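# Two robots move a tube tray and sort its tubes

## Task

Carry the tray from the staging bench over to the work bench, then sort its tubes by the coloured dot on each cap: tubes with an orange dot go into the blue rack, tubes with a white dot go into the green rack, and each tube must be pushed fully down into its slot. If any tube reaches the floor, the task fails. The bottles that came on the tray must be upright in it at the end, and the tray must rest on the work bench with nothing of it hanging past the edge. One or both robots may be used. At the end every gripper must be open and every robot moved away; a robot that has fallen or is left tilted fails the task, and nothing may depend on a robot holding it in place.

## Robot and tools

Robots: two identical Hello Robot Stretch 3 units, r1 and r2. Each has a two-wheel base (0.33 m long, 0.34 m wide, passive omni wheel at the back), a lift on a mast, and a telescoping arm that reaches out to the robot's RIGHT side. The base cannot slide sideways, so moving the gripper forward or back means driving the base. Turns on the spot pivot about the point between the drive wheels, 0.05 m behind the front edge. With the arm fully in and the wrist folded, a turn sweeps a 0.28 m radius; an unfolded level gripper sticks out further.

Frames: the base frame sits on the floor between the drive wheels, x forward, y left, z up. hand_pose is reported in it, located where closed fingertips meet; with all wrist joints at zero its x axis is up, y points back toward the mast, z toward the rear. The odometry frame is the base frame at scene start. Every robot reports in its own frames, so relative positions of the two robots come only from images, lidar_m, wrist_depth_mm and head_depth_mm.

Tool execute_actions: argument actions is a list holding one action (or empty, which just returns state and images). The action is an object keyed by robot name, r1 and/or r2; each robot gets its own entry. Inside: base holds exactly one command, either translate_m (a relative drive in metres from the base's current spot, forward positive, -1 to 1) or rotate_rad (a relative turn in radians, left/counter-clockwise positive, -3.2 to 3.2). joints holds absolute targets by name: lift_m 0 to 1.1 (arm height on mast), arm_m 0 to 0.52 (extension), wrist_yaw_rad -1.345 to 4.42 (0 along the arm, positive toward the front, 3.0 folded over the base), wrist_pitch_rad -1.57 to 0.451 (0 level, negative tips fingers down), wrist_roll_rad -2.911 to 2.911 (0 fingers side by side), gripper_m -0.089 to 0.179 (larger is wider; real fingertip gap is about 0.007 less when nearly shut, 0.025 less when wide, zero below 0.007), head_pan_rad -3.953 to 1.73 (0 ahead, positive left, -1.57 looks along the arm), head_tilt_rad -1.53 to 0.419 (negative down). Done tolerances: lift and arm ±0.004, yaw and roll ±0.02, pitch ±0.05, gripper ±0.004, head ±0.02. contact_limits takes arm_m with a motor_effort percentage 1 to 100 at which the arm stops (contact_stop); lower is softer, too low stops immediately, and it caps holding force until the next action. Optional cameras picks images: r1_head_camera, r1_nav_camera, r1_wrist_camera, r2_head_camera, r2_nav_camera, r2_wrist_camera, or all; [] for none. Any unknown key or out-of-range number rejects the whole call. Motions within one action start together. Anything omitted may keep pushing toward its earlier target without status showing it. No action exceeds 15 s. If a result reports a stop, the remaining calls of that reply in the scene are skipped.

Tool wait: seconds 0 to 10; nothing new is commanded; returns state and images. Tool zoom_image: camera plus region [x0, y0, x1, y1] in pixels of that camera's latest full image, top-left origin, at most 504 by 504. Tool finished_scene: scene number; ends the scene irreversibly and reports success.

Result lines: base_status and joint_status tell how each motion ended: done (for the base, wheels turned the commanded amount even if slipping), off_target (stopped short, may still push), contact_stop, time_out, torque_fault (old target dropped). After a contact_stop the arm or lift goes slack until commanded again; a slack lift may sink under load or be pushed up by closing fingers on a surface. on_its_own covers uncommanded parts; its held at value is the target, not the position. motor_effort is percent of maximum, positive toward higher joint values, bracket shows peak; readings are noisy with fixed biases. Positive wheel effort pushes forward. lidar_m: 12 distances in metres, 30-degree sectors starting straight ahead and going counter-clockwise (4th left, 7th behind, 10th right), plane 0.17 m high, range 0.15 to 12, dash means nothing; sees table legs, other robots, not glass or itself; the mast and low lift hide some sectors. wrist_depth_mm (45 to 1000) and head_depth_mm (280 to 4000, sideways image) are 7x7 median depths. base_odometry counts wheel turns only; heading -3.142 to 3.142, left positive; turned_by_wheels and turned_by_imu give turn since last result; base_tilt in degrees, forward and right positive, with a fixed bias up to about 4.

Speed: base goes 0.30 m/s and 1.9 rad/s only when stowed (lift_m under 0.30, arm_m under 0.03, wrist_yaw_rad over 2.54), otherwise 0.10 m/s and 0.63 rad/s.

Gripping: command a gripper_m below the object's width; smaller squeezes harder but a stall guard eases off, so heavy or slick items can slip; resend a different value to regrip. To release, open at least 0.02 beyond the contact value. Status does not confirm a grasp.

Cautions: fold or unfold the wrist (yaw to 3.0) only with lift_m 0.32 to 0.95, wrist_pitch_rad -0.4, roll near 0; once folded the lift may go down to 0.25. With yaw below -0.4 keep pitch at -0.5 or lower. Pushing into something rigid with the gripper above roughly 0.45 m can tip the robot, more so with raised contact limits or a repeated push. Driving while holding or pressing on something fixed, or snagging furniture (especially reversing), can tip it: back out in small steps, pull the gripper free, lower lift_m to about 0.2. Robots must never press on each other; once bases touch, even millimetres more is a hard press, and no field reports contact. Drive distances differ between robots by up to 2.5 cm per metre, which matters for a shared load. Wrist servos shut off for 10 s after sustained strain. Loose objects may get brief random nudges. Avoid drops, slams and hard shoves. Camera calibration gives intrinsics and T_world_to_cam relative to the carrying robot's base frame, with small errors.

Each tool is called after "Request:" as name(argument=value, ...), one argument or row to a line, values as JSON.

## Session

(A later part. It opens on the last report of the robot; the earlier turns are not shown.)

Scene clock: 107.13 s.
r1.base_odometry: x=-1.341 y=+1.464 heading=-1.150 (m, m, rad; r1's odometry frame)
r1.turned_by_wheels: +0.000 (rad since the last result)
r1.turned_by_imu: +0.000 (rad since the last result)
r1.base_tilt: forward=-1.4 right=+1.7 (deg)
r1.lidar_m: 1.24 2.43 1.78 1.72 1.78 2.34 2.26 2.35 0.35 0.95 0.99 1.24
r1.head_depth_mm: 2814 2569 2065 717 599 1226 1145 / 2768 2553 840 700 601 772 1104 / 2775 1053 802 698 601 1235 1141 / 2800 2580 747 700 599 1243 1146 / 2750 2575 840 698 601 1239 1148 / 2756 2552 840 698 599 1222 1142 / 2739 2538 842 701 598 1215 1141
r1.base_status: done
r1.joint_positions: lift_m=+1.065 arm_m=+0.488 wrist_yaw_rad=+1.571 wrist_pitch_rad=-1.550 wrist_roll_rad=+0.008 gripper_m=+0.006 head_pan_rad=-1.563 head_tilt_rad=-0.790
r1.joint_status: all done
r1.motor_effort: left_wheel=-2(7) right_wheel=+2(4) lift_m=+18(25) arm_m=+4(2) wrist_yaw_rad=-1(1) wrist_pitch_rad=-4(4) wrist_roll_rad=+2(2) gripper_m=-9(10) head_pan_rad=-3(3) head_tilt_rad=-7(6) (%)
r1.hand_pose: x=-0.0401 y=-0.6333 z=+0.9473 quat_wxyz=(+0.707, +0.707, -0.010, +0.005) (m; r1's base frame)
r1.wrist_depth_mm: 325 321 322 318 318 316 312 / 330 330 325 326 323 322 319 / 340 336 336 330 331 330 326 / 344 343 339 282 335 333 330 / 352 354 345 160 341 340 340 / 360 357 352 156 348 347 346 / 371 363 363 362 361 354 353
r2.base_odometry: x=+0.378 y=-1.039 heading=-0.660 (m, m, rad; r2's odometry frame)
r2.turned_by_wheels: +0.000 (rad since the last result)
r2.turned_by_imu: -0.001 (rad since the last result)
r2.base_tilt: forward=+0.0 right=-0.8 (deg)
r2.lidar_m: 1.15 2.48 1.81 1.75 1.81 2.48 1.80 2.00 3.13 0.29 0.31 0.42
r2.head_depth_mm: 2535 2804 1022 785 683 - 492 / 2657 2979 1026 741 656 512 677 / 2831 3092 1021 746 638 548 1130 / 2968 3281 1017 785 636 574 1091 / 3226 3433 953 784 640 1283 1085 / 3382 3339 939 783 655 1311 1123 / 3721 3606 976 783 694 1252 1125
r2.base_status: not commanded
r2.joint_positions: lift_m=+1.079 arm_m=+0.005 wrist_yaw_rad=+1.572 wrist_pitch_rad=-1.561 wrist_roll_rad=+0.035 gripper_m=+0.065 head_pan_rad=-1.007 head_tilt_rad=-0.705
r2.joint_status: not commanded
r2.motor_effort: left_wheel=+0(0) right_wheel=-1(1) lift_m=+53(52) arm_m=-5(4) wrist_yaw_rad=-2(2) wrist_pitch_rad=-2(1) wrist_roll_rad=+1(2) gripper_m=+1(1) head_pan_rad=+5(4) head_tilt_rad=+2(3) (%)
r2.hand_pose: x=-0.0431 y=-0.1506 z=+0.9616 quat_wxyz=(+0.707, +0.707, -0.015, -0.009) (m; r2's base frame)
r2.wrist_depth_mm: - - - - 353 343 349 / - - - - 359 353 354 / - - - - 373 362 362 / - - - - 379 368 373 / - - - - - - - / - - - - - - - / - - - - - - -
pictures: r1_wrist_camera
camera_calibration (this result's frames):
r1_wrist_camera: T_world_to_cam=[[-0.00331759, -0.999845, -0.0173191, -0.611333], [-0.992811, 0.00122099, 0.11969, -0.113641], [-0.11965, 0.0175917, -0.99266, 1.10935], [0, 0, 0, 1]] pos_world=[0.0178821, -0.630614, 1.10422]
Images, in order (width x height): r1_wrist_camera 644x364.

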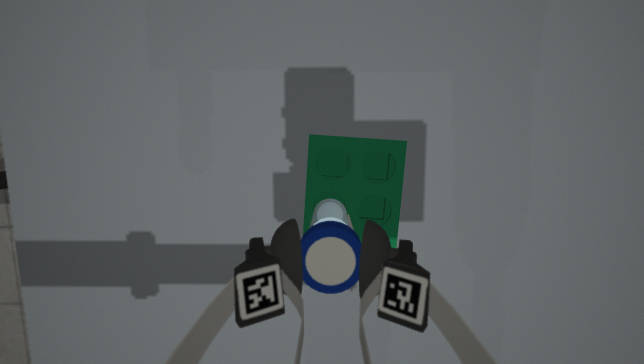

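Request:
execute_actions(
  actions=[
    {"r1":{"joints":{"lift_m":0.999}}},
  ],
  cameras=["r1_wrist_camera"],
)

Request:
execute_actions(
  actions=[
    {"r1":{"joints":{"gripper_m":0.065}}},
  ],
  cameras=["r1_wrist_camera"],
)

Request:
execute_actions(
  actions=[
    {"r1":{"joints":{"lift_m":1.05}}},
  ],
  cameras=[],
)

Request:
execute_actions(
  actions=[
    {"r1":{"base":{"translate_m":-0.3},"joints":{"arm_m":0,"lift_m":1.09,"head_pan_rad":-1.0,"head_tilt_rad":-0.6}}},
  ],
  cameras=["r1_head_camera","r1_nav_camera"],
)

Scene clock: 109.10 s.
r1.base_odometry: x=-1.341 y=+1.464 heading=-1.150 (m, m, rad; r1's odometry frame)
r1.turned_by_wheels: +0.000 (rad since the last result)
r1.turned_by_imu: +0.000 (rad since the last result)
r1.base_tilt: forward=-1.4 right=+1.7 (deg)
r1.lidar_m: 1.24 2.44 1.78 1.72 1.79 2.35 2.26 2.34 0.35 0.95 0.99 1.25
r1.head_depth_mm: - 2560 2051 717 600 1222 1138 / 2790 2562 841 700 601 772 1117 / 2703 1054 800 701 601 1236 1149 / 2714 2590 766 702 598 1234 1145 / 2680 2588 841 699 601 1241 1143 / 2770 2554 839 700 601 1223 1139 / 2711 2561 838 701 599 1231 1146
r1.base_status: not commanded
r1.joint_positions: lift_m=+0.999 arm_m=+0.488 wrist_yaw_rad=+1.571 wrist_pitch_rad=-1.550 wrist_roll_rad=+0.008 gripper_m=+0.006 head_pan_rad=-1.563 head_tilt_rad=-0.790
r1.joint_status: all done
r1.motor_effort: left_wheel=-2(2) right_wheel=+2(2) lift_m=+19(19) arm_m=+4(4) wrist_yaw_rad=-1(1) wrist_pitch_rad=-4(4) wrist_roll_rad=+2(1) gripper_m=-10(10) head_pan_rad=-4(5) head_tilt_rad=-6(6) (%)
r1.hand_pose: x=-0.0401 y=-0.6333 z=+0.8813 quat_wxyz=(+0.707, +0.707, -0.010, +0.005) (m; r1's base frame)
r1.wrist_depth_mm: 260 259 259 258 255 253 252 / 266 265 264 263 260 258 257 / 272 270 268 266 263 262 262 / 278 275 275 266 264 270 266 / 283 280 280 161 274 274 272 / 291 287 285 157 281 280 279 / 294 295 291 291 290 285 284
r2.base_odometry: x=+0.378 y=-1.039 heading=-0.660 (m, m, rad; r2's odometry frame)
r2.turned_by_wheels: +0.000 (rad since the last result)
r2.turned_by_imu: +0.000 (rad since the last result)
r2.base_tilt: forward=-0.1 right=-0.9 (deg)
r2.lidar_m: 1.15 2.47 1.81 1.75 1.82 2.48 1.80 2.00 3.14 0.29 0.31 0.42
r2.head_depth_mm: 2531 2822 1023 786 682 - 492 / 2642 2987 1025 741 652 513 674 / 2810 3133 1024 746 637 549 1126 / 2976 3239 1019 785 636 575 1086 / 3232 3416 954 786 637 1286 1084 / 3347 3362 940 784 654 1314 1140 / 3597 3618 972 785 693 1246 1130
r2.base_status: not commanded
r2.joint_positions: lift_m=+1.079 arm_m=+0.005 wrist_yaw_rad=+1.572 wrist_pitch_rad=-1.561 wrist_roll_rad=+0.035 gripper_m=+0.065 head_pan_rad=-1.007 head_tilt_rad=-0.705
r2.joint_status: not commanded
r2.motor_effort: left_wheel=+0(0) right_wheel=-1(1) lift_m=+52(52) arm_m=-5(5) wrist_yaw_rad=-2(2) wrist_pitch_rad=-2(2) wrist_roll_rad=+2(2) gripper_m=+0(0) head_pan_rad=+3(4) head_tilt_rad=+3(3) (%)
r2.hand_pose: x=-0.0431 y=-0.1506 z=+0.9616 quat_wxyz=(+0.707, +0.707, -0.015, -0.009) (m; r2's base frame)
r2.wrist_depth_mm: - - - - 351 343 348 / - - - - 355 353 359 / - - - - 370 360 360 / - - - - 380 368 370 / - - - - - - - / - - - - - - - / - - - - - - -
pictures: r1_wrist_camera
camera_calibration (this result's frames):
r1_wrist_camera: T_world_to_cam=[[-0.00331796, -0.999845, -0.0173191, -0.612476], [-0.992811, 0.00122136, 0.11969, -0.105742], [-0.119651, 0.0175918, -0.99266, 1.04384], [0, 0, 0, 1]] pos_world=[0.0178821, -0.630614, 1.03822]
Images, in order (width x height): r1_wrist_camera 644x364.

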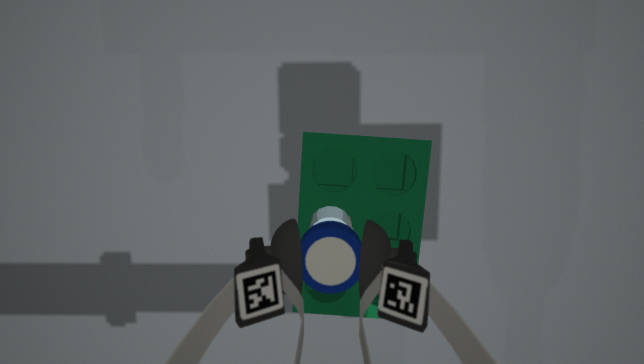

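Scene clock: 110.20 s.
r1.base_odometry: x=-1.341 y=+1.464 heading=-1.150 (m, m, rad; r1's odometry frame)
r1.turned_by_wheels: +0.000 (rad since the last result)
r1.turned_by_imu: +0.000 (rad since the last result)
r1.base_tilt: forward=-1.4 right=+1.6 (deg)
r1.lidar_m: 1.24 2.43 1.78 1.72 1.79 2.34 2.26 2.34 0.35 0.95 0.99 1.25
r1.head_depth_mm: - 2573 2047 716 600 1222 1140 / 2787 2573 842 699 598 765 1109 / 2699 1053 809 700 601 1242 1148 / 2690 2575 766 700 601 1240 1145 / 2681 2552 837 698 598 1239 1144 / 2689 2567 837 700 600 1223 1146 / 2694 2525 842 699 598 1224 1138
r1.base_status: not commanded
r1.joint_positions: lift_m=+0.999 arm_m=+0.488 wrist_yaw_rad=+1.571 wrist_pitch_rad=-1.550 wrist_roll_rad=+0.008 gripper_m=+0.065 head_pan_rad=-1.563 head_tilt_rad=-0.790
r1.joint_status: all done
r1.motor_effort: left_wheel=-2(2) right_wheel=+2(2) lift_m=+18(18) arm_m=+4(4) wrist_yaw_rad=-1(1) wrist_pitch_rad=-4(4) wrist_roll_rad=+1(1) gripper_m=+1(81) head_pan_rad=-4(4) head_tilt_rad=-6(6) (%)
r1.hand_pose: x=-0.0401 y=-0.6333 z=+0.8813 quat_wxyz=(+0.707, +0.707, -0.010, +0.005) (m; r1's base frame)
r1.wrist_depth_mm: 259 260 258 257 255 255 251 / 266 266 263 261 259 259 257 / 271 269 268 266 263 264 262 / 277 276 275 265 266 267 267 / 283 281 279 202 272 273 273 / 290 288 - 222 236 280 279 / 295 295 293 290 288 286 285
r2.base_odometry: x=+0.378 y=-1.039 heading=-0.660 (m, m, rad; r2's odometry frame)
r2.turned_by_wheels: +0.000 (rad since the last result)
r2.turned_by_imu: +0.000 (rad since the last result)
r2.base_tilt: forward=+0.0 right=-0.8 (deg)
r2.lidar_m: 1.15 2.48 1.81 1.74 1.81 2.48 1.80 2.00 3.11 0.29 0.31 0.42
r2.head_depth_mm: 2519 2804 1019 782 682 - 492 / 2661 2968 1022 737 653 512 675 / 2824 3113 1014 744 637 549 1131 / 3005 3357 1016 780 636 575 1085 / 3188 3490 951 785 637 1285 1088 / 3365 3364 942 783 656 1310 1129 / 3580 3553 972 785 693 1252 1135
r2.base_status: not commanded
r2.joint_positions: lift_m=+1.079 arm_m=+0.005 wrist_yaw_rad=+1.572 wrist_pitch_rad=-1.561 wrist_roll_rad=+0.035 gripper_m=+0.065 head_pan_rad=-1.007 head_tilt_rad=-0.705
r2.joint_status: not commanded
r2.motor_effort: left_wheel=+0(1) right_wheel=-1(1) lift_m=+53(52) arm_m=-4(4) wrist_yaw_rad=-2(2) wrist_pitch_rad=-2(1) wrist_roll_rad=+2(2) gripper_m=+0(1) head_pan_rad=+4(4) head_tilt_rad=+3(4) (%)
r2.hand_pose: x=-0.0431 y=-0.1506 z=+0.9616 quat_wxyz=(+0.707, +0.707, -0.015, -0.009) (m; r2's base frame)
r2.wrist_depth_mm: - - - - 349 346 346 / - - - - 357 354 359 / - - - - 366 360 368 / - - - - 381 371 372 / - - - - - - - / - - - - - - - / - - - - - - -
pictures: r1_wrist_camera
camera_calibration (this result's frames):
r1_wrist_camera: T_world_to_cam=[[-0.0033176, -0.999845, -0.0173191, -0.612476], [-0.992811, 0.00122101, 0.11969, -0.105742], [-0.11965, 0.0175917, -0.99266, 1.04384], [0, 0, 0, 1]] pos_world=[0.0178821, -0.630615, 1.03822]
Images, in order (width x height): r1_wrist_camera 644x364.

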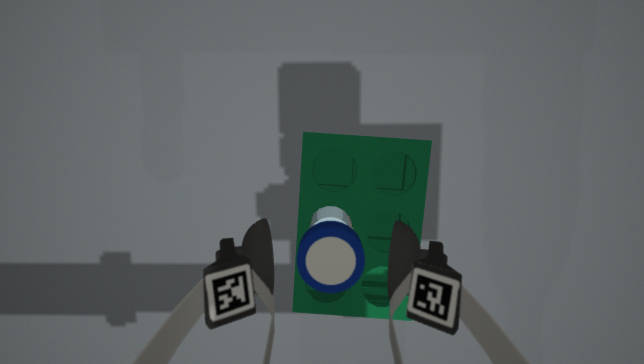

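Scene clock: 111.50 s.
r1.base_odometry: x=-1.341 y=+1.464 heading=-1.150 (m, m, rad; r1's odometry frame)
r1.turned_by_wheels: +0.000 (rad since the last result)
r1.turned_by_imu: +0.000 (rad since the last result)
r1.base_tilt: forward=-1.4 right=+1.7 (deg)
r1.lidar_m: 1.24 2.44 1.79 1.72 1.78 2.34 2.26 2.34 0.35 0.95 0.99 1.25
r1.head_depth_mm: 2749 2580 2064 720 600 1225 1145 / 2796 2590 845 701 602 770 1111 / 2811 1050 799 700 599 1245 1149 / 2814 2592 750 702 599 1252 1140 / 2762 2562 834 699 600 1242 1142 / 2707 2560 838 700 599 1220 1136 / 2645 2556 835 700 599 1221 1140
r1.base_status: not commanded
r1.joint_positions: lift_m=+1.050 arm_m=+0.488 wrist_yaw_rad=+1.571 wrist_pitch_rad=-1.550 wrist_roll_rad=+0.008 gripper_m=+0.065 head_pan_rad=-1.563 head_tilt_rad=-0.790
r1.joint_status: all done
r1.motor_effort: left_wheel=-2(2) right_wheel=+2(2) lift_m=+27(29) arm_m=+4(4) wrist_yaw_rad=-1(1) wrist_pitch_rad=-4(4) wrist_roll_rad=+2(2) gripper_m=+0(0) head_pan_rad=-3(4) head_tilt_rad=-6(7) (%)
r1.hand_pose: x=-0.0401 y=-0.6333 z=+0.9317 quat_wxyz=(+0.707, +0.707, -0.010, +0.005) (m; r1's base frame)
r1.wrist_depth_mm: 309 310 305 303 302 301 301 / 315 316 311 310 308 306 304 / 323 321 317 314 314 314 310 / 328 327 325 265 318 319 320 / 336 335 333 267 324 324 322 / 343 344 - 337 335 331 331 / 351 347 347 346 340 338 339
r2.base_odometry: x=+0.378 y=-1.039 heading=-0.660 (m, m, rad; r2's odometry frame)
r2.turned_by_wheels: +0.000 (rad since the last result)
r2.turned_by_imu: +0.000 (rad since the last result)
r2.base_tilt: forward=+0.1 right=-0.9 (deg)
r2.lidar_m: 1.15 2.48 1.81 1.75 1.82 2.48 1.79 2.01 3.14 0.29 0.31 0.42
r2.head_depth_mm: 2494 2809 1023 785 681 - 491 / 2644 3007 1017 739 655 513 675 / 2809 3140 1017 745 638 550 1134 / 2978 3245 1019 784 638 575 1087 / 3232 3403 955 784 639 1268 1087 / 3357 3354 940 784 655 1317 1130 / 3595 3560 974 784 693 1255 1134
r2.base_status: not commanded
r2.joint_positions: lift_m=+1.079 arm_m=+0.005 wrist_yaw_rad=+1.572 wrist_pitch_rad=-1.561 wrist_roll_rad=+0.035 gripper_m=+0.065 head_pan_rad=-1.007 head_tilt_rad=-0.705
r2.joint_status: not commanded
r2.motor_effort: left_wheel=+0(0) right_wheel=-1(1) lift_m=+53(52) arm_m=-4(4) wrist_yaw_rad=-2(2) wrist_pitch_rad=-2(1) wrist_roll_rad=+2(2) gripper_m=+1(0) head_pan_rad=+4(5) head_tilt_rad=+3(3) (%)
r2.hand_pose: x=-0.0431 y=-0.1506 z=+0.9616 quat_wxyz=(+0.707, +0.707, -0.015, -0.009) (m; r2's base frame)
r2.wrist_depth_mm: - - - - 348 344 351 / - - - - 363 354 362 / - - - - 368 366 365 / - - - - 381 371 370 / - - - - - - - / - - - - - - - / - - - - - - -
pictures: none
No camera images: the call's "cameras" was empty. Leave "cameras" out to get every camera's image.

Scene clock: 116.27 s.
r1.base_odometry: x=-1.464 y=+1.738 heading=-1.150 (m, m, rad; r1's odometry frame)
r1.turned_by_wheels: +0.000 (rad since the last result)
r1.turned_by_imu: +0.001 (rad since the last result)
r1.base_tilt: forward=-1.4 right=+1.5 (deg)
r1.lidar_m: 1.54 2.43 1.79 1.72 1.78 2.03 1.96 2.03 2.78 0.32 0.32 1.35
r1.head_depth_mm: 2630 2893 2780 864 737 - 1162 / 2698 3039 2757 811 697 598 1148 / 2879 3152 1140 796 698 585 601 / 2972 3358 1147 871 699 588 1191 / 3169 3529 1097 869 699 600 1222 / 3363 3585 1008 873 698 631 1217 / 3507 3762 1043 851 699 1387 1225
r1.base_status: done
r1.joint_positions: lift_m=+1.090 arm_m=+0.000 wrist_yaw_rad=+1.571 wrist_pitch_rad=-1.550 wrist_roll_rad=+0.008 gripper_m=+0.065 head_pan_rad=-1.007 head_tilt_rad=-0.606
r1.joint_status: all done
r1.motor_effort: left_wheel=-2(9) right_wheel=+2(2) lift_m=+27(28) arm_m=-2(2) wrist_yaw_rad=-1(1) wrist_pitch_rad=-4(4) wrist_roll_rad=+1(2) gripper_m=+1(1) head_pan_rad=+3(34) head_tilt_rad=+3(26) (%)
r1.hand_pose: x=-0.0401 y=-0.1456 z=+0.9718 quat_wxyz=(+0.707, +0.707, -0.010, +0.005) (m; r1's base frame)
r1.wrist_depth_mm: - - - - - 339 338 / - - - - - 346 340 / - - - - - - - / - - - - - - - / - - - - - - - / - - - - - - - / - - - - - - -
r2.base_odometry: x=+0.378 y=-1.039 heading=-0.660 (m, m, rad; r2's odometry frame)
r2.turned_by_wheels: +0.000 (rad since the last result)
r2.turned_by_imu: -0.001 (rad since the last result)
r2.base_tilt: forward=+0.0 right=-0.7 (deg)
r2.lidar_m: 1.15 2.48 1.80 1.75 1.81 2.48 1.79 2.00 3.13 0.29 0.31 0.42
r2.head_depth_mm: 2528 2835 1016 784 680 - 491 / 2653 3008 1019 739 654 513 677 / 2814 3133 1021 744 639 550 1129 / 3026 3257 1019 786 638 576 1089 / 3181 3406 953 780 638 1283 1087 / 3474 3503 940 784 657 1309 1126 / 3577 1832 977 783 694 1253 1131
r2.base_status: not commanded
r2.joint_positions: lift_m=+1.079 arm_m=+0.005 wrist_yaw_rad=+1.572 wrist_pitch_rad=-1.561 wrist_roll_rad=+0.035 gripper_m=+0.065 head_pan_rad=-1.007 head_tilt_rad=-0.705
r2.joint_status: not commanded
r2.motor_effort: left_wheel=+0(0) right_wheel=-1(1) lift_m=+53(52) arm_m=-4(4) wrist_yaw_rad=-2(2) wrist_pitch_rad=-2(2) wrist_roll_rad=+2(2) gripper_m=+0(1) head_pan_rad=+4(4) head_tilt_rad=+3(3) (%)
r2.hand_pose: x=-0.0431 y=-0.1506 z=+0.9616 quat_wxyz=(+0.707, +0.707, -0.015, -0.009) (m; r2's base frame)
r2.wrist_depth_mm: - - - - 348 344 348 / - - - - 358 351 354 / - - - - 373 364 359 / - - - - 381 369 373 / - - - - - - - / - - - - - - - / - - - - - - -
pictures: r1_head_camera (sideways: a quarter turn clockwise sets it upright), r1_nav_camera (sideways: a quarter turn counterclockwise sets it upright)
camera_calibration (this result's frames):
r1_head_camera: T_world_to_cam=[[-0.265792, 0.53182, -0.804066, 1.06494], [0.879455, 0.47539, 0.0237164, -0.0345376], [0.394858, -0.700836, -0.594067, 0.731815], [0, 0, 0, 1]] pos_world=[0.0244631, -0.0370528, 1.29184]
r1_nav_camera: T_world_to_cam=[[0.35531, -0.491508, 0.795094, -0.997051], [-0.809706, -0.586835, -0.000927566, 0.0567175], [0.467045, -0.643463, -0.606485, 0.741878], [0, 0, 0, 1]] pos_world=[0.0536957, 0.020597, 1.24274]
Images, in order (width x height): r1_head_camera 896x504, r1_nav_camera 672x504.

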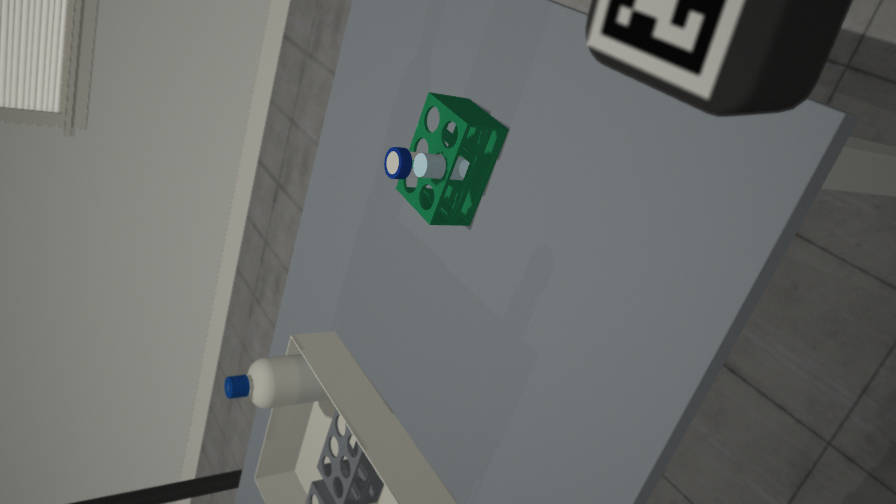

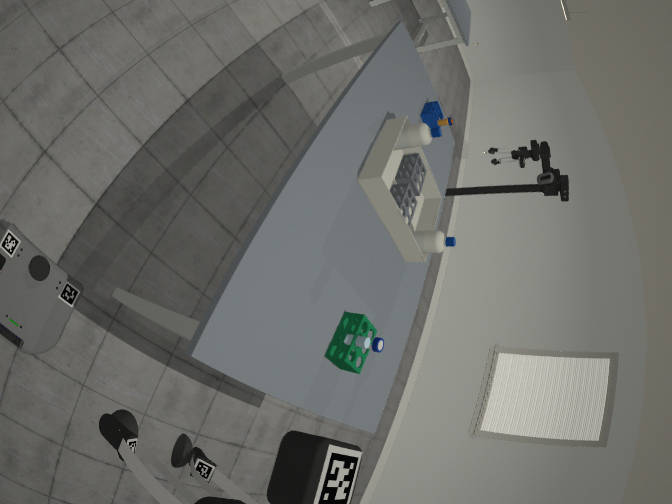

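Request:
finished_scene(
  scene=2,
)

The scene is finished: the task was done.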